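# Stack the lone carton neatly onto a carton pile

## Task

Pick up the single carton lying apart from the others and set it on top of a pile of cartons, aligned with the cartons beneath it, then release it so it rests there on its own.

## Robot and tools

ROBOT. Two arms, left_arm and right_arm, each ending in a parallel two-finger gripper. Bases in the scene frame: left_arm at (-0.036, +0.246, 0) m, right_arm at (+0.016, -0.331, 0) m, both nearly unrotated about z. Scene frame: origin on the table surface midway between the arms, +z up, +x out across the table, left_arm on the +y side. The arm names do not mean left or right in any picture. On each gripper the fingers extend along its own +z axis and close along its own y axis. The reported end_effector_position is the point between the finger pads, roughly 1 cm short of the fingertips. Reported hand positions can be somewhat wrong, more so when an arm reaches far, and motions tend to stop a centimetre or more off, usually low.

ROW FORMAT. Every commanded row is one flat list of 16 numbers covering both arms, even if only one arm should move: left_arm x, y, z, qw, qx, qy, qz, opening, then right_arm x, y, z, qw, qx, qy, qz, opening. x, y, z are an absolute target position for that gripper in metres in the scene frame; the quaternion is an absolute target orientation, w first, same frame. Opening runs from -1 (closed) to +1 (fully open, 0.094 m). A row is refused if its position lies more than 0.6 m from the arm's last reported position along any axis of that gripper. Each control step, the controller clips the target to at most 70 mm and 16 degrees from the measured hand pose, then drives the joints by damped inverse kinematics, favouring position over orientation. To hold an arm still, resend exactly its last reported pose (from before it was meant to stay) and the desired opening, in every call. To keep an orientation, keep sending the same quaternion you intended, not the drifting reported one.

TOOLS.
execute_actions: argument actions is a list with zero or one item. Empty list: just returns the current state. An action item {"rows": [...], "steps": n} applies one 16-number row per control step (1/30 s), up to 15 rows and steps (default 15); if rows run out the last one repeats. A wait item {"steps": n} (up to 300) sends nothing and returns once n steps have elapsed since the previous result, with reply time counted in. Optional pictures (true/false) controls whether camera images come back; by default they do. A refused call sends nothing. After the last step an arm only continues to its last clipped target, so a distant pose may need several calls.
move: target is one 16-number row as above (absolute poses for both arms). Each gripper follows a straight path toward its pose, all paths finishing together, lasting 0.5 to 10 s (cut off at 10 s). speed is the top path speed in m/s, 0.002 to 0.5 (default 0.25); rotation is capped at twice that in rad/s. Grippers rotate the shorter way. Openings are sent at the start. Paths ignore obstacles and the other arm; real hands lag, wander and may overshoot speed. The result adds a move: line with the ending (done, off_target, moving, held, fault) and any limits (paced = pose was clipped; held = a check blocked steps, after which the arm may jump fast), plus each gripper's distance from its target.
wait: seconds from 0 to 10; the scene runs with no new commands.
zoom_image: camera is cam_high, cam_left_wrist or cam_right_wrist; region [x0, y0, x1, y1] in that camera's pixels, origin top-left, at most 504 by 504. Images are cam_high 504x504 and each wrist camera 616x616 (fisheye).
read_manual: returns licence texts only; moves nothing.
finished_scene: scene is the number of the current scene; ends it irreversibly and reports whether the goal held. Replying without any tool call also ends things.

RESULT LINES. The state line gives each gripper's position and quaternion as left_arm: ... | right_arm: .... grip_measured is the measured finger opening on the command scale; each arm's last Joint positions value is the opening in metres (readings may be off by about 1 mm). Hand target shows where the controller is currently steering each gripper. A pose unreachable line means the clearance check altered or blocked commands to the named arm; HELD marks the steps where that happened. FAULT lines mean an arm stopped. MOTOR HOT warns from 85 °C; at 100 °C the arm releases and drops (OVER-TEMPERATURE FAULT). Joint torques are raw drive outputs with offsets and noise.

GRASPING. Fingers track the commanded opening against grip_measured except near the ends of the range. To hold something, command roughly 0.03 below the measured opening; a smaller gap holds more gently. In this task the pad force is capped low, about 13 to 25 N per pad, so a carton can slip: grip firmly, move steadily, and expect occasional tugs on held objects or nudges to loose ones.

JOINT RANGES (rad), base to gripper: waist -2.880 to 2.880, shoulder 0.000 to 3.142, elbow 0.000 to 3.019, wrist pitch -1.693 to 1.571, wrist yaw -1.571 to 1.571, wrist roll -2.094 to 2.094. Elbows stop just before full extension.

AVOID. Knocking or placing anything off the table (fails the task), letting the arms collide or press each other, fast contacts, targets set deep beyond a contact (they push hard), dropping or slamming the carton, and holding loads for long periods (motor heat). Open the gripper and withdraw only once the carton sits squarely on the stack.

Each tool is called after ">>>" in YAML: its name, and indented under it one key for each argument.

## Session

>>> execute_actions:
  actions: []

Scene clock: 0.00 s of 4200.00 s.
left_arm: end_effector_position=(+0.1361, +0.4610, +0.2824) grip_measured=+1.000 end_effector_quat_wxyz=(+0.000, +0.769, -0.638, +0.043) | right_arm: end_effector_position=(+0.5106, -0.6188, +0.2461) grip_measured=+1.000 end_effector_quat_wxyz=(+0.136, +0.294, +0.943, -0.075)
Joint positions: left_arm=[ 0.901  1.059  1.147 -1.665  0.085 -0.805  0.094] | right_arm=[-0.411  1.647  1.588 -1.214  0.093  0.091  0.094]
Joint velocities: left_arm=[ 0.005  0.005  0.002 -0.002 -0.022  0.022  0.   ] | right_arm=[-0.015 -0.005  0.002 -0.002 -0.095 -0.022  0.   ]
Joint torques (N m, as the arm reports them, + toward a larger angle): no reading
Hand target (left_arm): +0.139, +0.465, +0.289; -0.008, +0.768, -0.639, +0.042
Hand target (right_arm): +0.516, -0.622, +0.250; +0.142, +0.294, +0.942, -0.076

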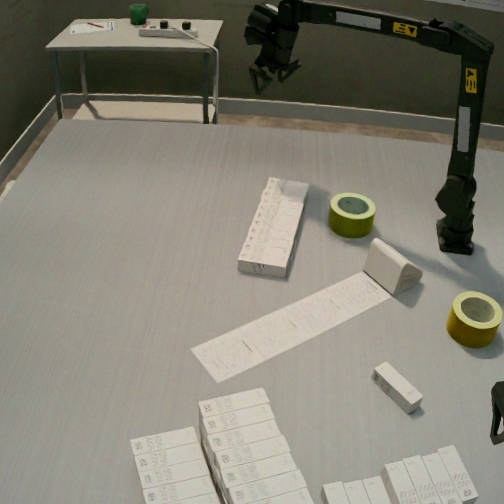

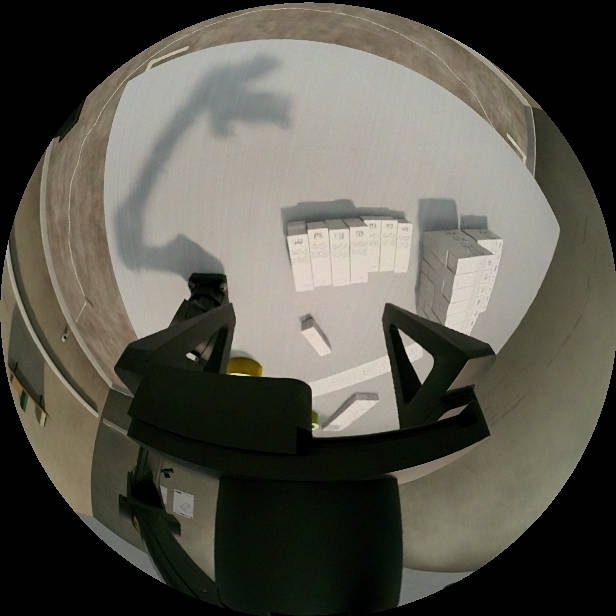

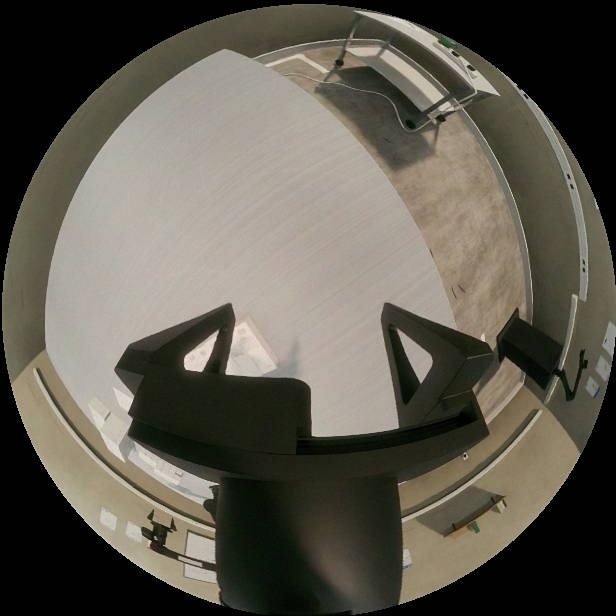

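>>> zoom_image:
  camera: "cam_high"
  region: [120, 330, 504, 504]

>>> zoom_image:
  camera: "cam_left_wrist"
  region: [260, 180, 520, 440]

Region (120, 330, 504, 504) of cam_high's 504x504 image, scaled by 1.312, with more detail than that image has; it fills the top 228 rows of this view, and the rest is white.

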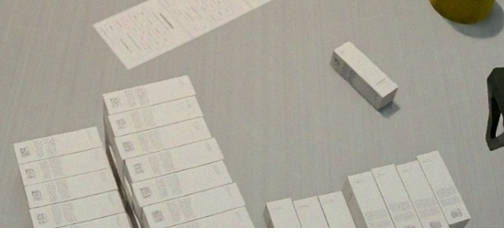

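Region (260, 180, 520, 440) of cam_left_wrist's 616x616 image, scaled by 1.938, with more detail than that image has.

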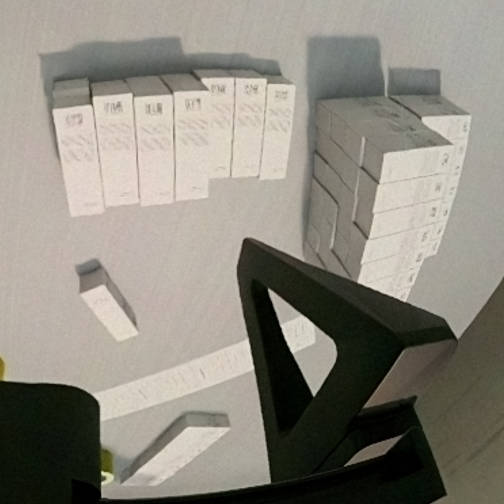

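>>> move:
  target: [0.19,0.168,0.17,0,0.906,-0.423,0,1,0.5106,-0.6188,0.2461,0.136,0.294,0.943,-0.075,1]
  speed: 0.4

Scene clock: 14.90 s of 4200.00 s.
left_arm: end_effector_position=(+0.1875, +0.1662, +0.1687) grip_measured=+1.000 end_effector_quat_wxyz=(+0.115, +0.810, -0.574, +0.032) | right_arm: end_effector_position=(+0.5106, -0.6188, +0.2461) grip_measured=+1.000 end_effector_quat_wxyz=(+0.136, +0.294, +0.943, -0.075)
Joint positions: left_arm=[-0.222  0.986  0.79  -1.418  0.235 -2.076  0.094] | right_arm=[-0.411  1.647  1.588 -1.214  0.093  0.091  0.094]
Joint velocities: left_arm=[ 0.005  0.005  0.012 -0.027 -0.037 -0.007  0.   ] | right_arm=[-0.005 -0.015 -0.012 -0.007 -0.022  0.007  0.   ]
Joint torques (N m, as the arm reports them, + toward a larger angle): left_arm=[ 0.37 -3.25 11.4   0.19  0.25 -0.13] | right_arm=[  0.39 -15.25  10.87   0.88   0.18   0.02]
Hand target (left_arm): +0.191, +0.166, +0.171; +0.117, +0.815, -0.567, +0.031
Hand target (right_arm): +0.511, -0.619, +0.246; +0.136, +0.294, +0.943, -0.075
Off the commanded pose (left_arm): 0.003 m, 25 deg; orientation clipped at the last step of the last action.
Off the commanded pose (right_arm): 0.000 m, 0 deg.
joint sent to its limit (left arm) — the command would take joint 6 (wrist roll) past its lower limit, so that joint was sent only as far as its limit.
After step 90, 10.47 s passed at rest.
move: off_target (left_arm); limits=paced
camera_calibration (this result's frames):
cam_left_wrist: T_world_to_cam=[[0.941483, 0.300877, -0.151931, -0.194847], [0.31445, -0.62173, 0.717337, -0.072766], [0.12137, -0.723136, -0.679959, 0.333429], [0, 0, 0, 1]] pos_world=[0.165858, 0.254499, 0.249313]

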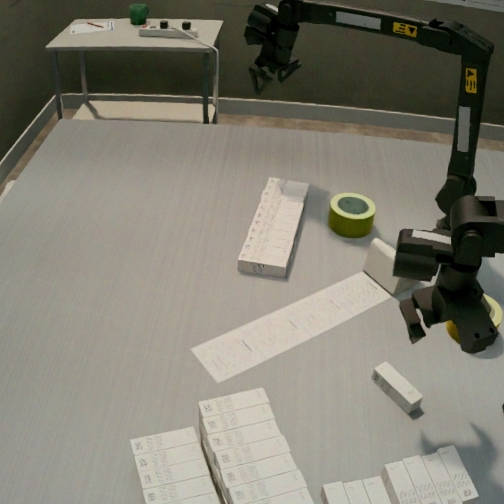

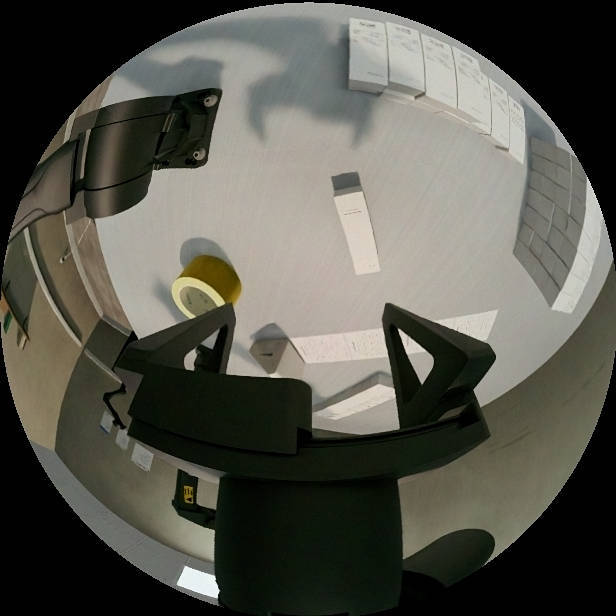

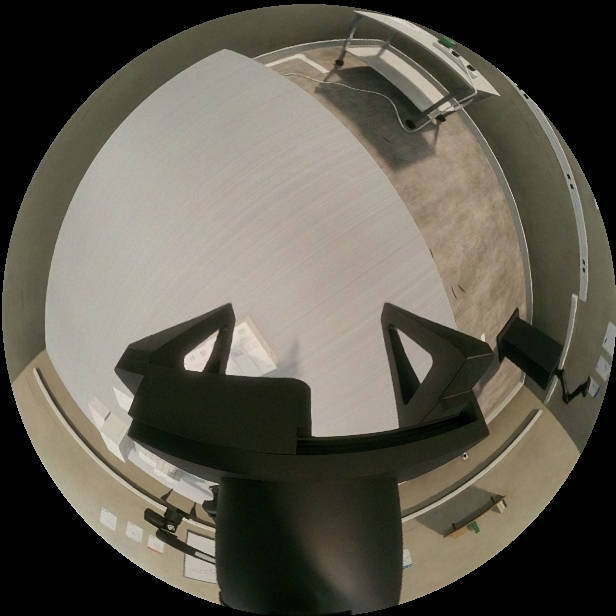

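>>> move:
  target: [0.19,0.168,0.15,0,0.259,-0.966,0,1,0.5106,-0.6188,0.2461,0.136,0.294,0.943,-0.075,1]
  speed: 0.5

>>> move:
  target: [0.19,0.168,0.11,0,0.423,0.906,0,1,0.5106,-0.6188,0.2461,0.136,0.294,0.943,-0.075,1]
  speed: 0.5

Scene clock: 24.07 s of 4200.00 s.
left_arm: end_effector_position=(+0.1896, +0.1708, +0.1512) grip_measured=+1.000 end_effector_quat_wxyz=(-0.006, -0.272, +0.962, +0.006) | right_arm: end_effector_position=(+0.5106, -0.6188, +0.2461) grip_measured=+1.000 end_effector_quat_wxyz=(+0.136, +0.294, +0.943, -0.075)
Joint positions: left_arm=[-0.372  0.988  0.758 -1.358 -0.003 -0.874  0.094] | right_arm=[-0.411  1.647  1.588 -1.214  0.093  0.091  0.094]
Joint velocities: left_arm=[-0.005 -0.015  0.002 -0.007  0.037  0.051  0.   ] | right_arm=[-0.005 -0.005  0.017  0.007 -0.037 -0.051  0.   ]
Joint torques (N m, as the arm reports them, + toward a larger angle): left_arm=[-0.64 -4.67  9.79  0.95  0.05  0.16] | right_arm=[  0.37 -15.22  10.84   0.91   0.18   0.  ]
Hand target (left_arm): +0.190, +0.168, +0.150; -0.000, -0.259, +0.966, +0.001
Hand target (right_arm): +0.511, -0.619, +0.246; +0.136, +0.294, +0.943, -0.075
Off the commanded pose (left_arm): 0.003 m, 2 deg.
Off the commanded pose (right_arm): 0.000 m, 0 deg.
After step 90, 4.03 s passed at rest.
move: done
camera_calibration (this result's frames):
cam_left_wrist: T_world_to_cam=[[0.512568, -0.858431, -0.0192163, 0.058398], [-0.686332, -0.423051, 0.591587, 0.116772], [-0.515967, -0.29004, -0.806012, 0.39058], [0, 0, 0, 1]] pos_world=[0.251738, 0.212815, 0.246854]

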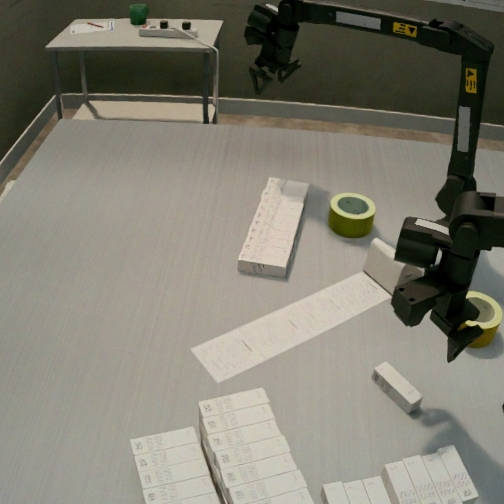

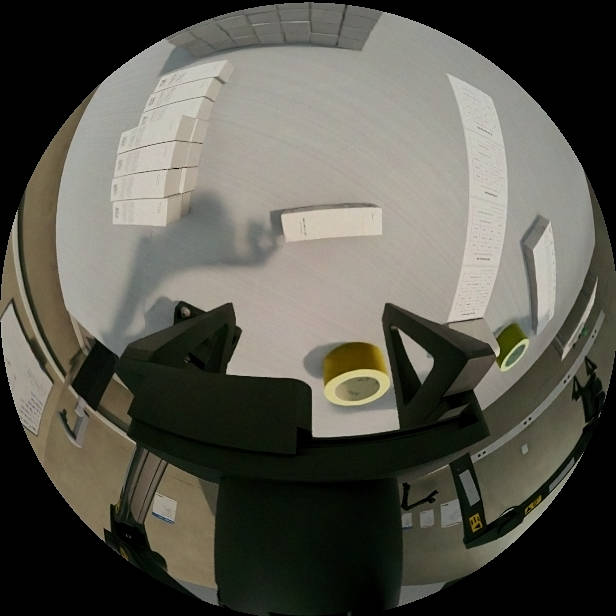

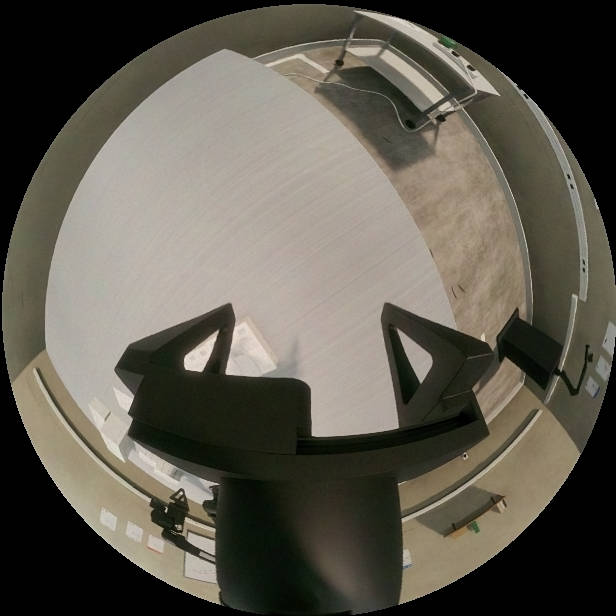

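Scene clock: 26.23 s of 4200.00 s.
left_arm: end_effector_position=(+0.1892, +0.1712, +0.1157) grip_measured=+1.000 end_effector_quat_wxyz=(+0.002, +0.412, +0.911, +0.002) | right_arm: end_effector_position=(+0.5106, -0.6188, +0.2461) grip_measured=+1.000 end_effector_quat_wxyz=(+0.136, +0.294, +0.943, -0.075)
Joint positions: left_arm=[-0.372  1.002  0.67  -1.234 -0.004  0.526  0.094] | right_arm=[-0.411  1.647  1.588 -1.214  0.093  0.091  0.094]
Joint velocities: left_arm=[-0.005 -0.005 -0.012 -0.007 -0.022  0.037  0.   ] | right_arm=[-0.015 -0.005 -0.002  0.022  0.022 -0.051  0.   ]
Joint torques (N m, as the arm reports them, + toward a larger angle): left_arm=[-0.35 -3.12  9.71  1.02  0.23  0.17] | right_arm=[  0.47 -15.45  10.9    0.87   0.16   0.  ]
Hand target (left_arm): +0.189, +0.168, +0.110; -0.000, +0.423, +0.906, +0.000
Hand target (right_arm): +0.511, -0.619, +0.246; +0.136, +0.294, +0.943, -0.075
Off the commanded pose (left_arm): 0.007 m, 1 deg.
Off the commanded pose (right_arm): 0.000 m, 0 deg.
move: done
camera_calibration (this result's frames):
cam_left_wrist: T_world_to_cam=[[-0.758831, -0.651206, -0.010319, 0.262292], [-0.533802, 0.61279, 0.582705, -0.0674773], [-0.373137, 0.447683, -0.812618, 0.209316], [0, 0, 0, 1]] pos_world=[0.241119, 0.118448, 0.21212]

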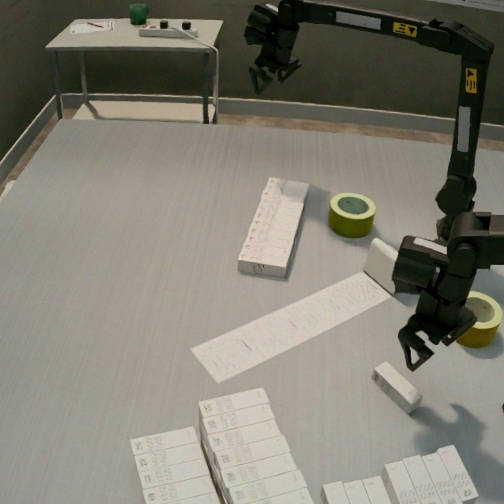

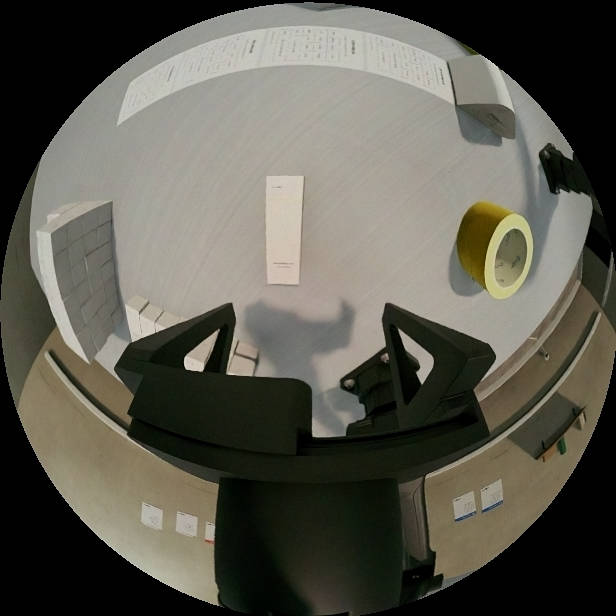

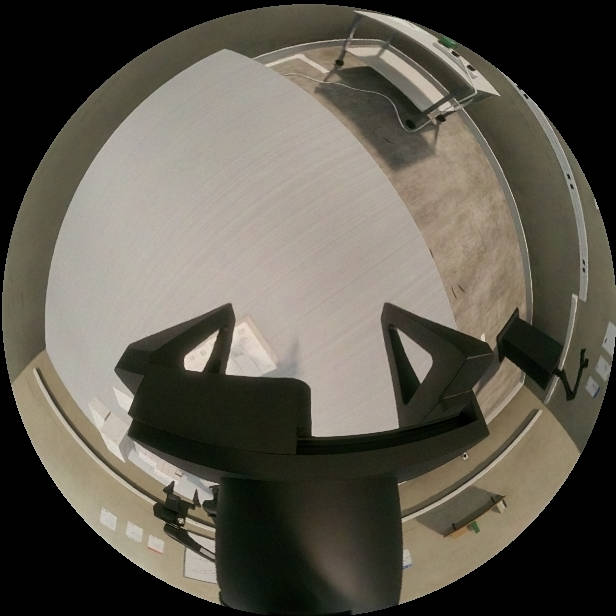

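>>> move:
  target: [0.222,0.172,0.06,0,0.423,0.906,0,1,0.5106,-0.6188,0.2461,0.136,0.294,0.943,-0.075,1]
  speed: 0.2

Scene clock: 38.73 s of 4200.00 s.
left_arm: end_effector_position=(+0.2185, +0.1698, +0.0621) grip_measured=+1.000 end_effector_quat_wxyz=(-0.004, +0.423, +0.906, +0.001) | right_arm: end_effector_position=(+0.5106, -0.6188, +0.2461) grip_measured=+1.000 end_effector_quat_wxyz=(+0.136, +0.294, +0.943, -0.075)
Joint positions: left_arm=[-0.341  1.182  0.635 -1.031 -0.003  0.58   0.094] | right_arm=[-0.411  1.647  1.588 -1.214  0.093  0.091  0.094]
Joint velocities: left_arm=[ 0.015 -0.005 -0.022  0.002 -0.051  0.081  0.   ] | right_arm=[-0.015  0.024 -0.007  0.007  0.037  0.007  0.   ]
Joint torques (N m, as the arm reports them, + toward a larger angle): left_arm=[ 1.3  -5.42  8.78  1.    0.23  0.19] | right_arm=[  0.32 -15.32  10.84   0.94   0.17   0.  ]
Hand target (left_arm): +0.221, +0.172, +0.060; +0.000, +0.423, +0.906, -0.000
Hand target (right_arm): +0.511, -0.619, +0.246; +0.136, +0.294, +0.943, -0.075
Off the commanded pose (left_arm): 0.005 m, 0 deg.
Off the commanded pose (right_arm): 0.000 m, 0 deg.
After step 90, 8.70 s passed at rest.
move: done
camera_calibration (this result's frames):
cam_left_wrist: T_world_to_cam=[[-0.774096, -0.633061, -0.00286759, 0.282845], [-0.51226, 0.623708, 0.590404, -0.0268475], [-0.371974, 0.458499, -0.807102, 0.174882], [0, 0, 0, 1]] pos_world=[0.270248, 0.11562, 0.157809]

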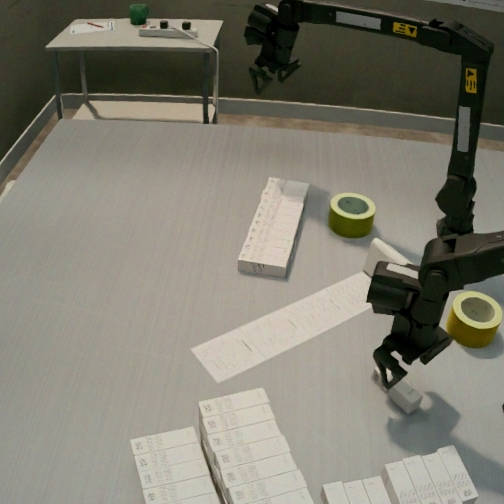

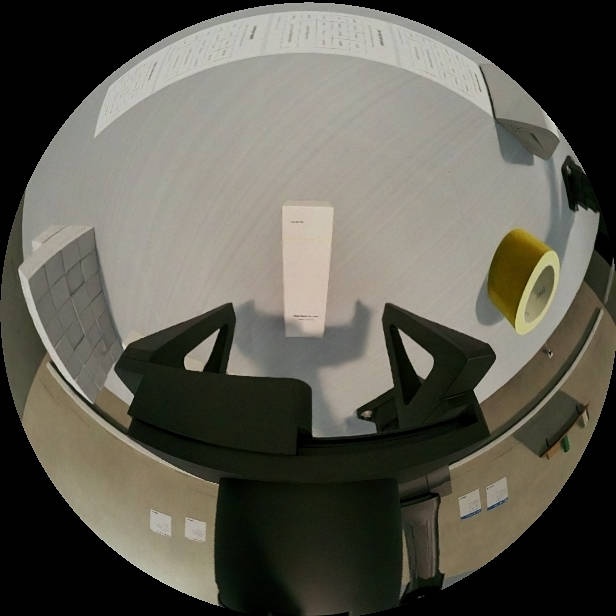

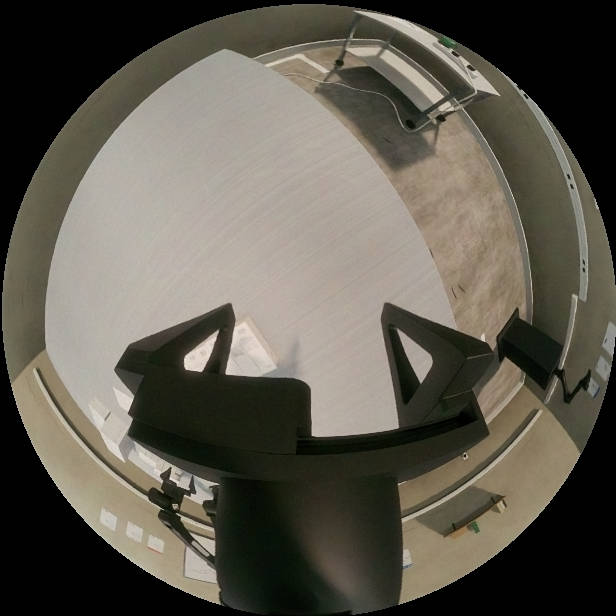

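>>> move:
  target: [0.226,0.171,0.022,0,0.423,0.906,0,1,0.5106,-0.6188,0.2461,0.136,0.294,0.943,-0.075,1]
  speed: 0.1

Scene clock: 43.37 s of 4200.00 s.
left_arm: end_effector_position=(+0.2238, +0.1682, +0.0262) grip_measured=+1.000 end_effector_quat_wxyz=(-0.000, +0.424, +0.906, +0.001) | right_arm: end_effector_position=(+0.5106, -0.6188, +0.2461) grip_measured=+1.000 end_effector_quat_wxyz=(+0.136, +0.294, +0.943, -0.075)
Joint positions: left_arm=[-0.341  1.269  0.589 -0.891 -0.003  0.582  0.094] | right_arm=[-0.411  1.647  1.588 -1.214  0.093  0.091  0.094]
Joint velocities: left_arm=[-0.005  0.005 -0.017  0.012 -0.007  0.022  0.   ] | right_arm=[ 0.005 -0.005  0.012 -0.002 -0.066 -0.007  0.   ]
Joint torques (N m, as the arm reports them, + toward a larger angle): left_arm=[ 1.25 -5.85  8.14  0.98  0.22  0.16] | right_arm=[  0.36 -15.28  10.84   0.89   0.18   0.  ]
Hand target (left_arm): +0.225, +0.171, +0.022; +0.000, +0.423, +0.906, +0.000
Hand target (right_arm): +0.511, -0.619, +0.246; +0.136, +0.294, +0.943, -0.075
Off the commanded pose (left_arm): 0.005 m, 0 deg.
Off the commanded pose (right_arm): 0.000 m, 0 deg.
After step 90, 0.83 s passed at rest.
move: done
camera_calibration (this result's frames):
cam_left_wrist: T_world_to_cam=[[-0.775512, -0.631298, -0.00669931, 0.285964], [-0.514692, 0.626052, 0.585791, -0.00162818], [-0.365614, 0.457736, -0.810435, 0.147367], [0, 0, 0, 1]] pos_world=[0.27481, 0.114092, 0.122301]

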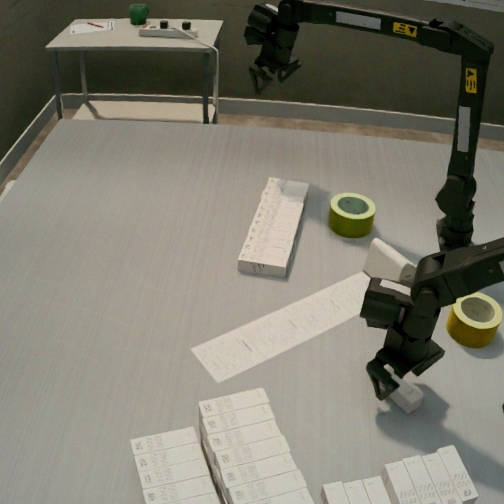

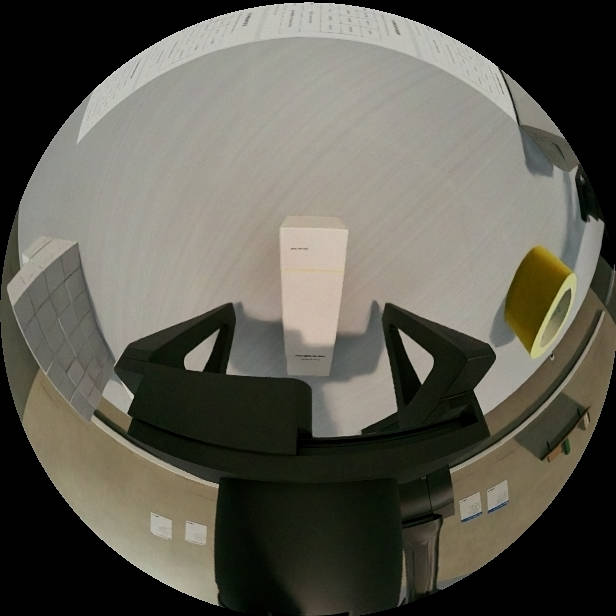

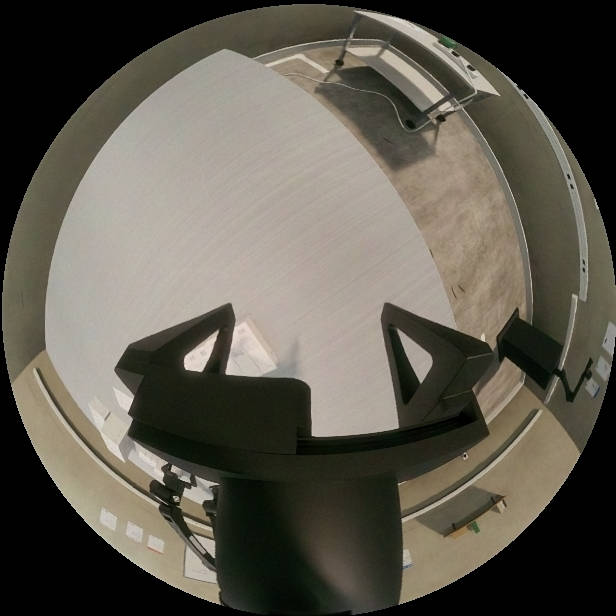

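>>> move:
  target: [0.226,0.171,0.017,0,0.423,0.906,0,0.2,0.5106,-0.6188,0.2461,0.136,0.294,0.943,-0.075,1]
  speed: 0.05

>>> move:
  target: [0.226,0.171,0.017,0,0.423,0.906,0,-0.4,0.5106,-0.6188,0.2461,0.136,0.294,0.943,-0.075,1]
  speed: 0.05

Scene clock: 48.50 s of 4200.00 s.
left_arm: end_effector_position=(+0.2273, +0.1672, +0.0241) grip_measured=+0.201 end_effector_quat_wxyz=(+0.005, +0.424, +0.906, +0.002) | right_arm: end_effector_position=(+0.5106, -0.6188, +0.2461) grip_measured=+1.000 end_effector_quat_wxyz=(+0.136, +0.294, +0.943, -0.075)
Joint positions: left_arm=[-0.341  1.278  0.589 -0.873 -0.003  0.582  0.056] | right_arm=[-0.411  1.647  1.588 -1.214  0.093  0.091  0.094]
Joint velocities: left_arm=[ 0.005 -0.005  0.022 -0.007 -0.022 -0.022  0.   ] | right_arm=[-0.005 -0.015 -0.002  0.002 -0.037  0.022  0.   ]
Joint torques (N m, as the arm reports them, + toward a larger angle): left_arm=[ 1.14 -5.24  7.8   0.98  0.23  0.16] | right_arm=[  0.5  -15.47  10.85   0.87   0.17   0.  ]
Hand target (left_arm): +0.226, +0.171, +0.017; -0.000, +0.423, +0.906, -0.000
Hand target (right_arm): +0.511, -0.619, +0.246; +0.136, +0.294, +0.943, -0.075
Off the commanded pose (left_arm): 0.008 m, 1 deg.
Off the commanded pose (right_arm): 0.000 m, 0 deg.
After step 90, 1.43 s passed at rest.
move: done
camera_calibration (this result's frames):
cam_left_wrist: T_world_to_cam=[[-0.775422, -0.631325, -0.012258, 0.288095], [-0.520223, 0.627718, 0.579083, 0.00317226], [-0.357895, 0.455411, -0.815176, 0.146166], [0, 0, 0, 1]] pos_world=[0.277358, 0.113325, 0.120846]

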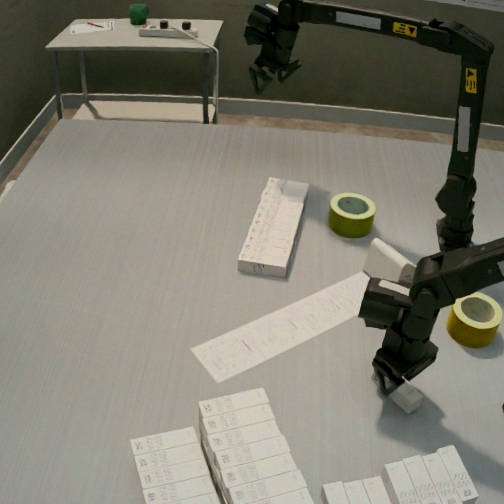

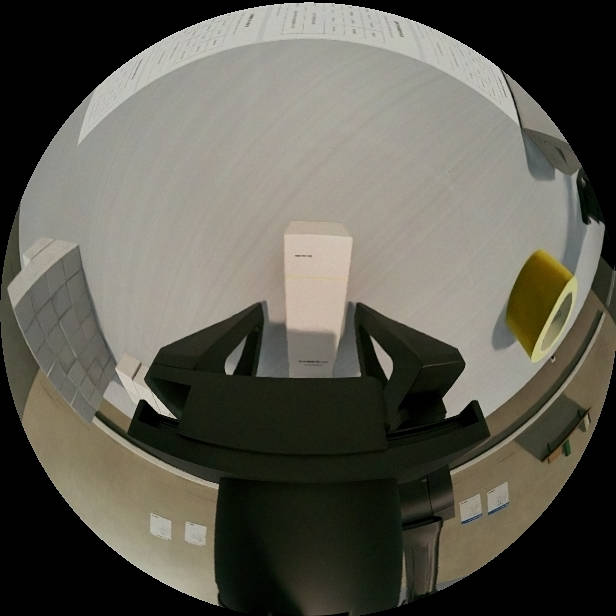

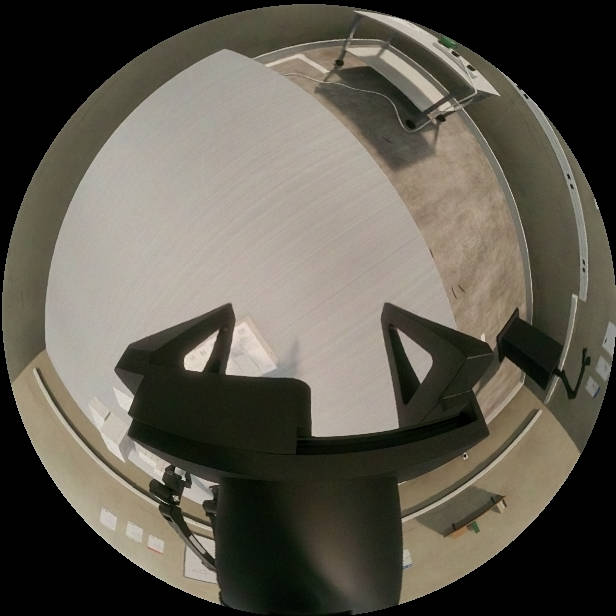

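Scene clock: 49.20 s of 4200.00 s.
left_arm: end_effector_position=(+0.2273, +0.1672, +0.0241) grip_measured=-0.346 end_effector_quat_wxyz=(+0.005, +0.424, +0.906, +0.002) | right_arm: end_effector_position=(+0.5106, -0.6188, +0.2461) grip_measured=+1.000 end_effector_quat_wxyz=(+0.136, +0.294, +0.943, -0.075)
Joint positions: left_arm=[-0.341  1.278  0.589 -0.873 -0.003  0.582  0.031] | right_arm=[-0.411  1.647  1.588 -1.214  0.093  0.091  0.094]
Joint velocities: left_arm=[-0.005  0.005 -0.012  0.002 -0.007  0.066 -0.   ] | right_arm=[-0.024  0.005  0.007 -0.007  0.066  0.007  0.   ]
Joint torques (N m, as the arm reports them, + toward a larger angle): left_arm=[ 1.12 -5.3   7.73  1.01  0.22  0.15] | right_arm=[  0.5  -15.14  10.88   0.95   0.17   0.01]
Hand target (left_arm): +0.226, +0.171, +0.017; +0.000, +0.423, +0.906, +0.000
Hand target (right_arm): +0.511, -0.619, +0.246; +0.136, +0.294, +0.943, -0.075
Off the commanded pose (left_arm): 0.008 m, 1 deg.
Off the commanded pose (right_arm): 0.000 m, 0 deg.
move: done
camera_calibration (this result's frames):
cam_left_wrist: T_world_to_cam=[[-0.775422, -0.631325, -0.012258, 0.288095], [-0.520223, 0.627718, 0.579083, 0.00317226], [-0.357895, 0.455411, -0.815176, 0.146166], [0, 0, 0, 1]] pos_world=[0.277358, 0.113325, 0.120846]

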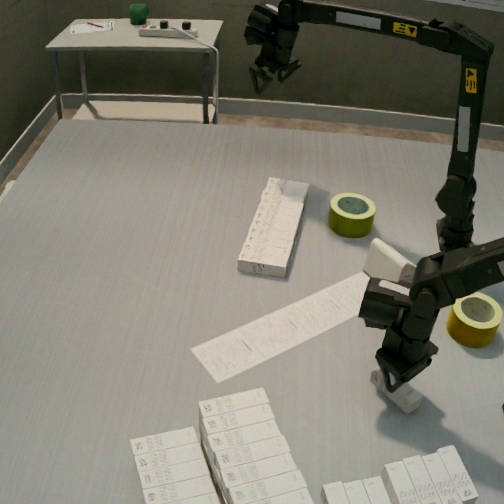

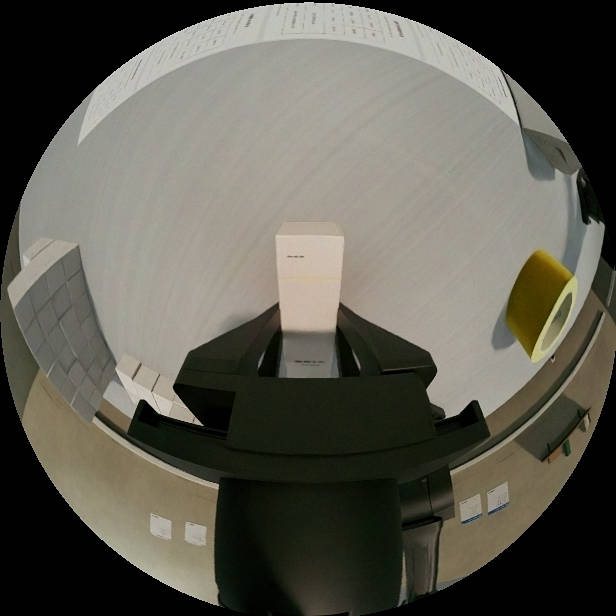

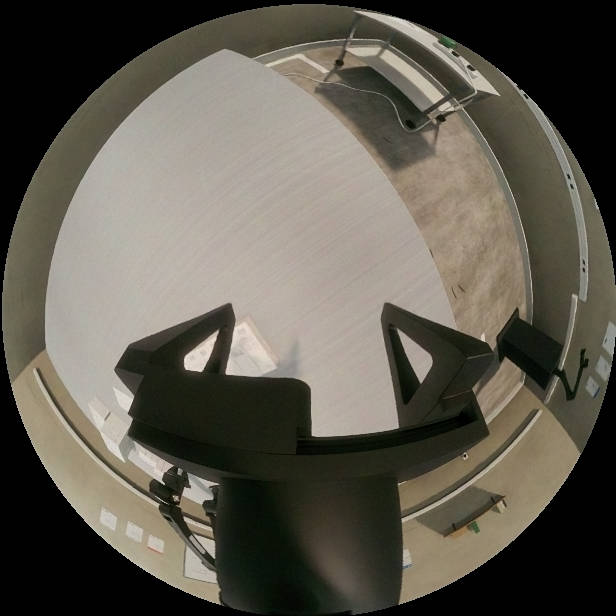

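>>> move:
  target: [0.226,0.171,0.13,0,0.423,0.906,0,-0.4,0.5106,-0.6188,0.2461,0.136,0.294,0.943,-0.075,1]
  speed: 0.15

>>> move:
  target: [0.26,0.33,0.17,0,0.574,0.819,0,-0.4,0.5106,-0.6188,0.2461,0.136,0.294,0.943,-0.075,1]
  speed: 0.2

Scene clock: 53.67 s of 4200.00 s.
left_arm: end_effector_position=(+0.2156, +0.1707, +0.1148) grip_measured=-0.346 end_effector_quat_wxyz=(-0.013, +0.424, +0.906, -0.001) | right_arm: end_effector_position=(+0.5106, -0.6188, +0.2461) grip_measured=+1.000 end_effector_quat_wxyz=(+0.136, +0.294, +0.943, -0.075)
Joint positions: left_arm=[-0.341  1.108  0.735 -1.225 -0.003  0.582  0.031] | right_arm=[-0.411  1.647  1.588 -1.214  0.093  0.091  0.094]
Joint velocities: left_arm=[ 0.005 -0.015  0.002  0.002 -0.007 -0.022 -0.   ] | right_arm=[-0.005 -0.005 -0.002 -0.002 -0.066 -0.007  0.   ]
Joint torques (N m, as the arm reports them, + toward a larger angle): left_arm=[ 1.1  -5.93 13.6  -0.15  0.22  0.17] | right_arm=[  0.45 -15.05  10.84   0.9    0.16   0.01]
Hand target (left_arm): +0.228, +0.171, +0.130; +0.000, +0.423, +0.906, +0.000
Hand target (right_arm): +0.511, -0.619, +0.246; +0.136, +0.294, +0.943, -0.075
Off the commanded pose (left_arm): 0.018 m, 2 deg.
Off the commanded pose (right_arm): 0.000 m, 0 deg.
After step 90, 0.40 s passed at rest.
move: off_target (left_arm)
camera_calibration (this result's frames):
cam_left_wrist: T_world_to_cam=[[-0.775495, -0.631303, 0.00805421, 0.280072], [-0.499706, 0.621538, 0.603311, -0.0637558], [-0.385878, 0.463839, -0.797466, 0.216893], [0, 0, 0, 1]] pos_world=[0.26903, 0.115833, 0.209174]

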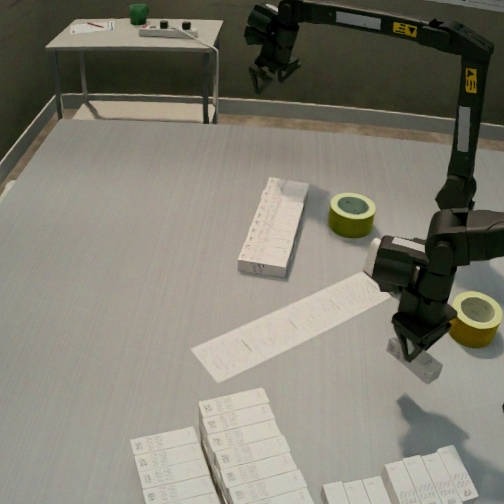

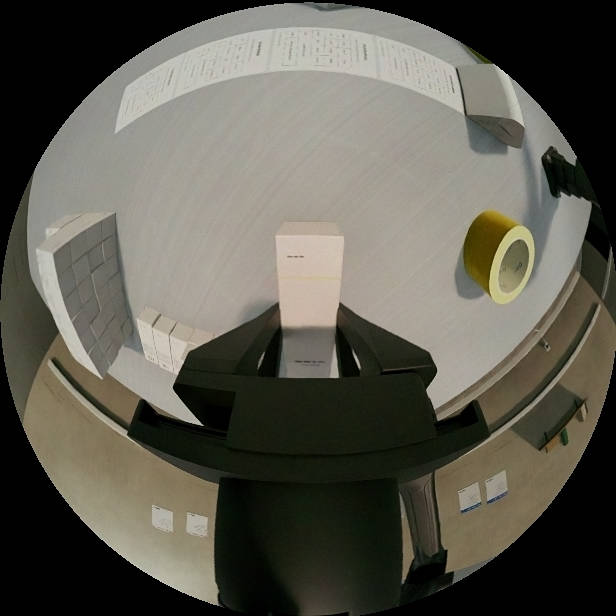

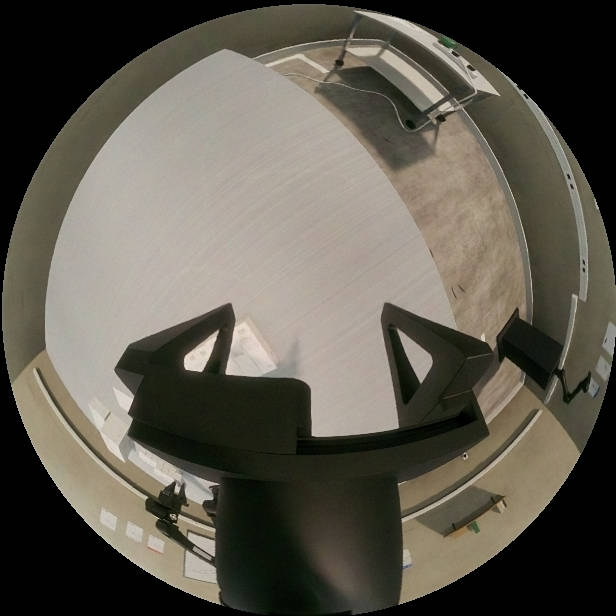

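Scene clock: 55.23 s of 4200.00 s.
left_arm: end_effector_position=(+0.2488, +0.3256, +0.1560) grip_measured=-0.346 end_effector_quat_wxyz=(-0.004, +0.571, +0.821, -0.007) | right_arm: end_effector_position=(+0.5106, -0.6188, +0.2461) grip_measured=+1.000 end_effector_quat_wxyz=(+0.136, +0.294, +0.943, -0.075)
Joint positions: left_arm=[ 0.227  1.156  0.884 -1.315  0.004  1.49   0.031] | right_arm=[-0.411  1.647  1.588 -1.214  0.093  0.091  0.094]
Joint velocities: left_arm=[-0.005  0.005 -0.012 -0.007  0.022 -0.051 -0.001] | right_arm=[-0.005 -0.024 -0.007  0.002 -0.051 -0.007  0.   ]
Joint torques (N m, as the arm reports them, + toward a larger angle): left_arm=[ 0.88 -5.34 14.32 -0.14  0.26  0.19] | right_arm=[  0.43 -15.28  10.86   0.89   0.16   0.  ]
Hand target (left_arm): +0.260, +0.331, +0.169; +0.003, +0.574, +0.819, -0.002
Hand target (right_arm): +0.511, -0.619, +0.246; +0.136, +0.294, +0.943, -0.075
Off the commanded pose (left_arm): 0.018 m, 1 deg.
Off the commanded pose (right_arm): 0.000 m, 0 deg.
move: off_target (left_arm)
camera_calibration (this result's frames):
cam_left_wrist: T_world_to_cam=[[-0.94156, -0.336651, 0.0114287, 0.348131], [-0.267499, 0.767911, 0.582029, -0.270501], [-0.204717, 0.544958, -0.813088, 0.12163], [0, 0, 0, 1]] pos_world=[0.280327, 0.258636, 0.252356]

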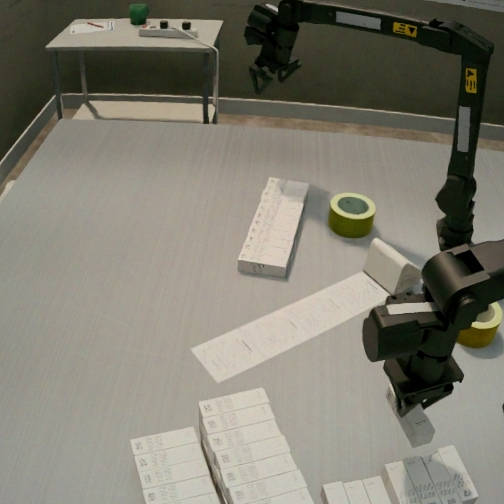

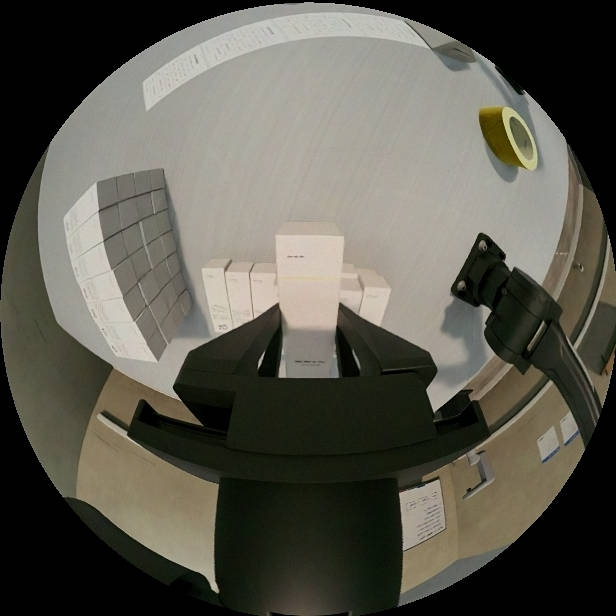

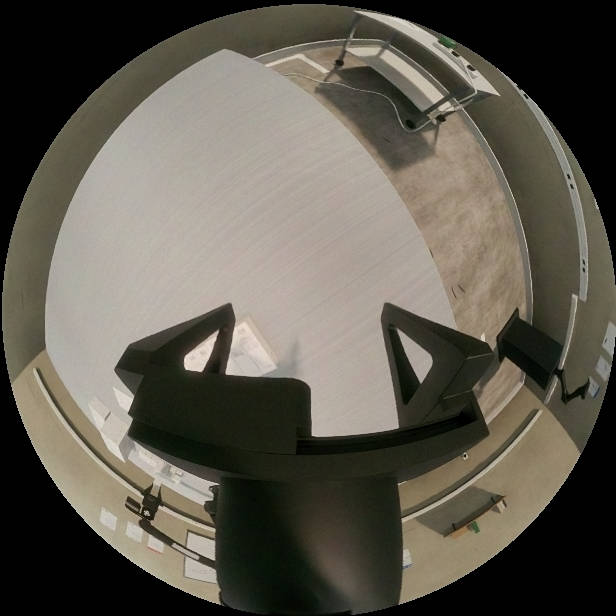

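>>> zoom_image:
  camera: "cam_left_wrist"
  region: [180, 200, 420, 380]

Region (180, 200, 420, 380) of cam_left_wrist's 616x616 image, scaled by 2.100, with more detail than that image has; it fills the top 378 rows of this view, and the rest is white.

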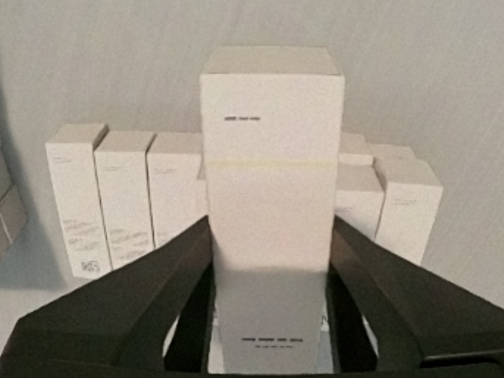

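>>> move:
  target: [0.222,0.407,0.125,0,0.574,0.819,0,-0.4,0.5106,-0.6188,0.2461,0.136,0.294,0.943,-0.075,1]
  speed: 0.12

Scene clock: 64.67 s of 4200.00 s.
left_arm: end_effector_position=(+0.2210, +0.4038, +0.1304) grip_measured=-0.346 end_effector_quat_wxyz=(+0.002, +0.571, +0.821, +0.001) | right_arm: end_effector_position=(+0.5106, -0.6188, +0.2461) grip_measured=+1.000 end_effector_quat_wxyz=(+0.136, +0.294, +0.943, -0.075)
Joint positions: left_arm=[ 0.504  1.183  0.834 -1.219  0.003  1.769  0.031] | right_arm=[-0.411  1.647  1.588 -1.214  0.093  0.091  0.094]
Joint velocities: left_arm=[ 0.005  0.005 -0.002 -0.007  0.066  0.051 -0.   ] | right_arm=[-0.015 -0.005 -0.007  0.012 -0.037 -0.037  0.   ]
Joint torques (N m, as the arm reports them, + toward a larger angle): left_arm=[ 1.07 -5.63  9.71  0.88  0.2   0.18] | right_arm=[  0.37 -15.34  10.8    0.89   0.16   0.01]
Hand target (left_arm): +0.221, +0.407, +0.125; +0.002, +0.574, +0.819, -0.000
Hand target (right_arm): +0.511, -0.619, +0.246; +0.136, +0.294, +0.943, -0.075
Off the commanded pose (left_arm): 0.006 m, 0 deg.
Off the commanded pose (right_arm): 0.000 m, 0 deg.
After step 90, 5.17 s passed at rest.
move: done
camera_calibration (this result's frames):
cam_left_wrist: T_world_to_cam=[[-0.941977, -0.335572, -0.00840077, 0.35078], [-0.277342, 0.763935, 0.582654, -0.31935], [-0.189104, 0.551176, -0.812677, 0.0464741], [0, 0, 0, 1]] pos_world=[0.250647, 0.336059, 0.226785]

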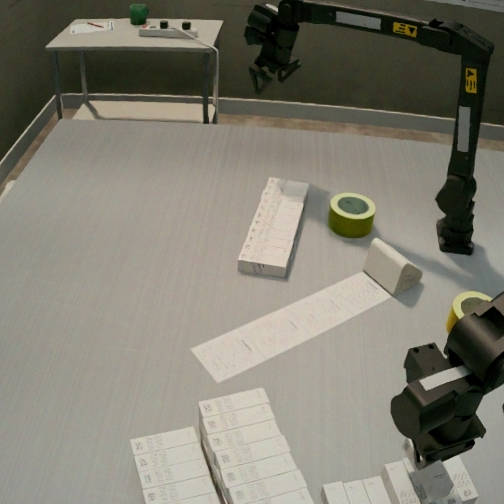

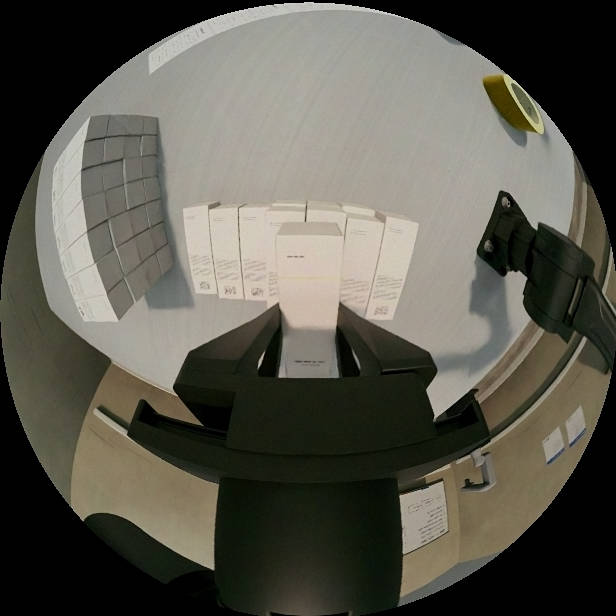

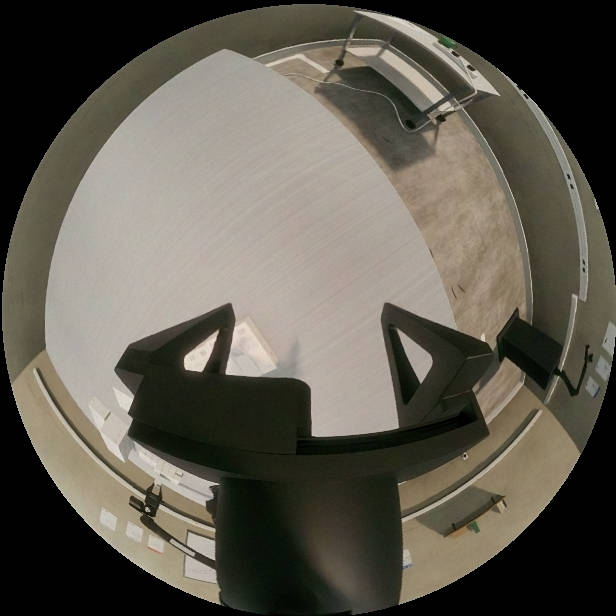

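>>> zoom_image:
  camera: "cam_left_wrist"
  region: [170, 180, 430, 340]

Region (170, 180, 430, 340) of cam_left_wrist's 616x616 image, scaled by 1.938, with more detail than that image has; it fills the top 310 rows of this view, and the rest is white.

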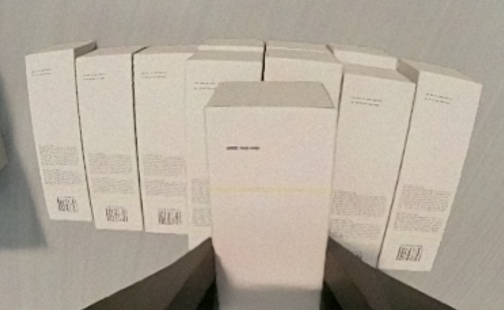

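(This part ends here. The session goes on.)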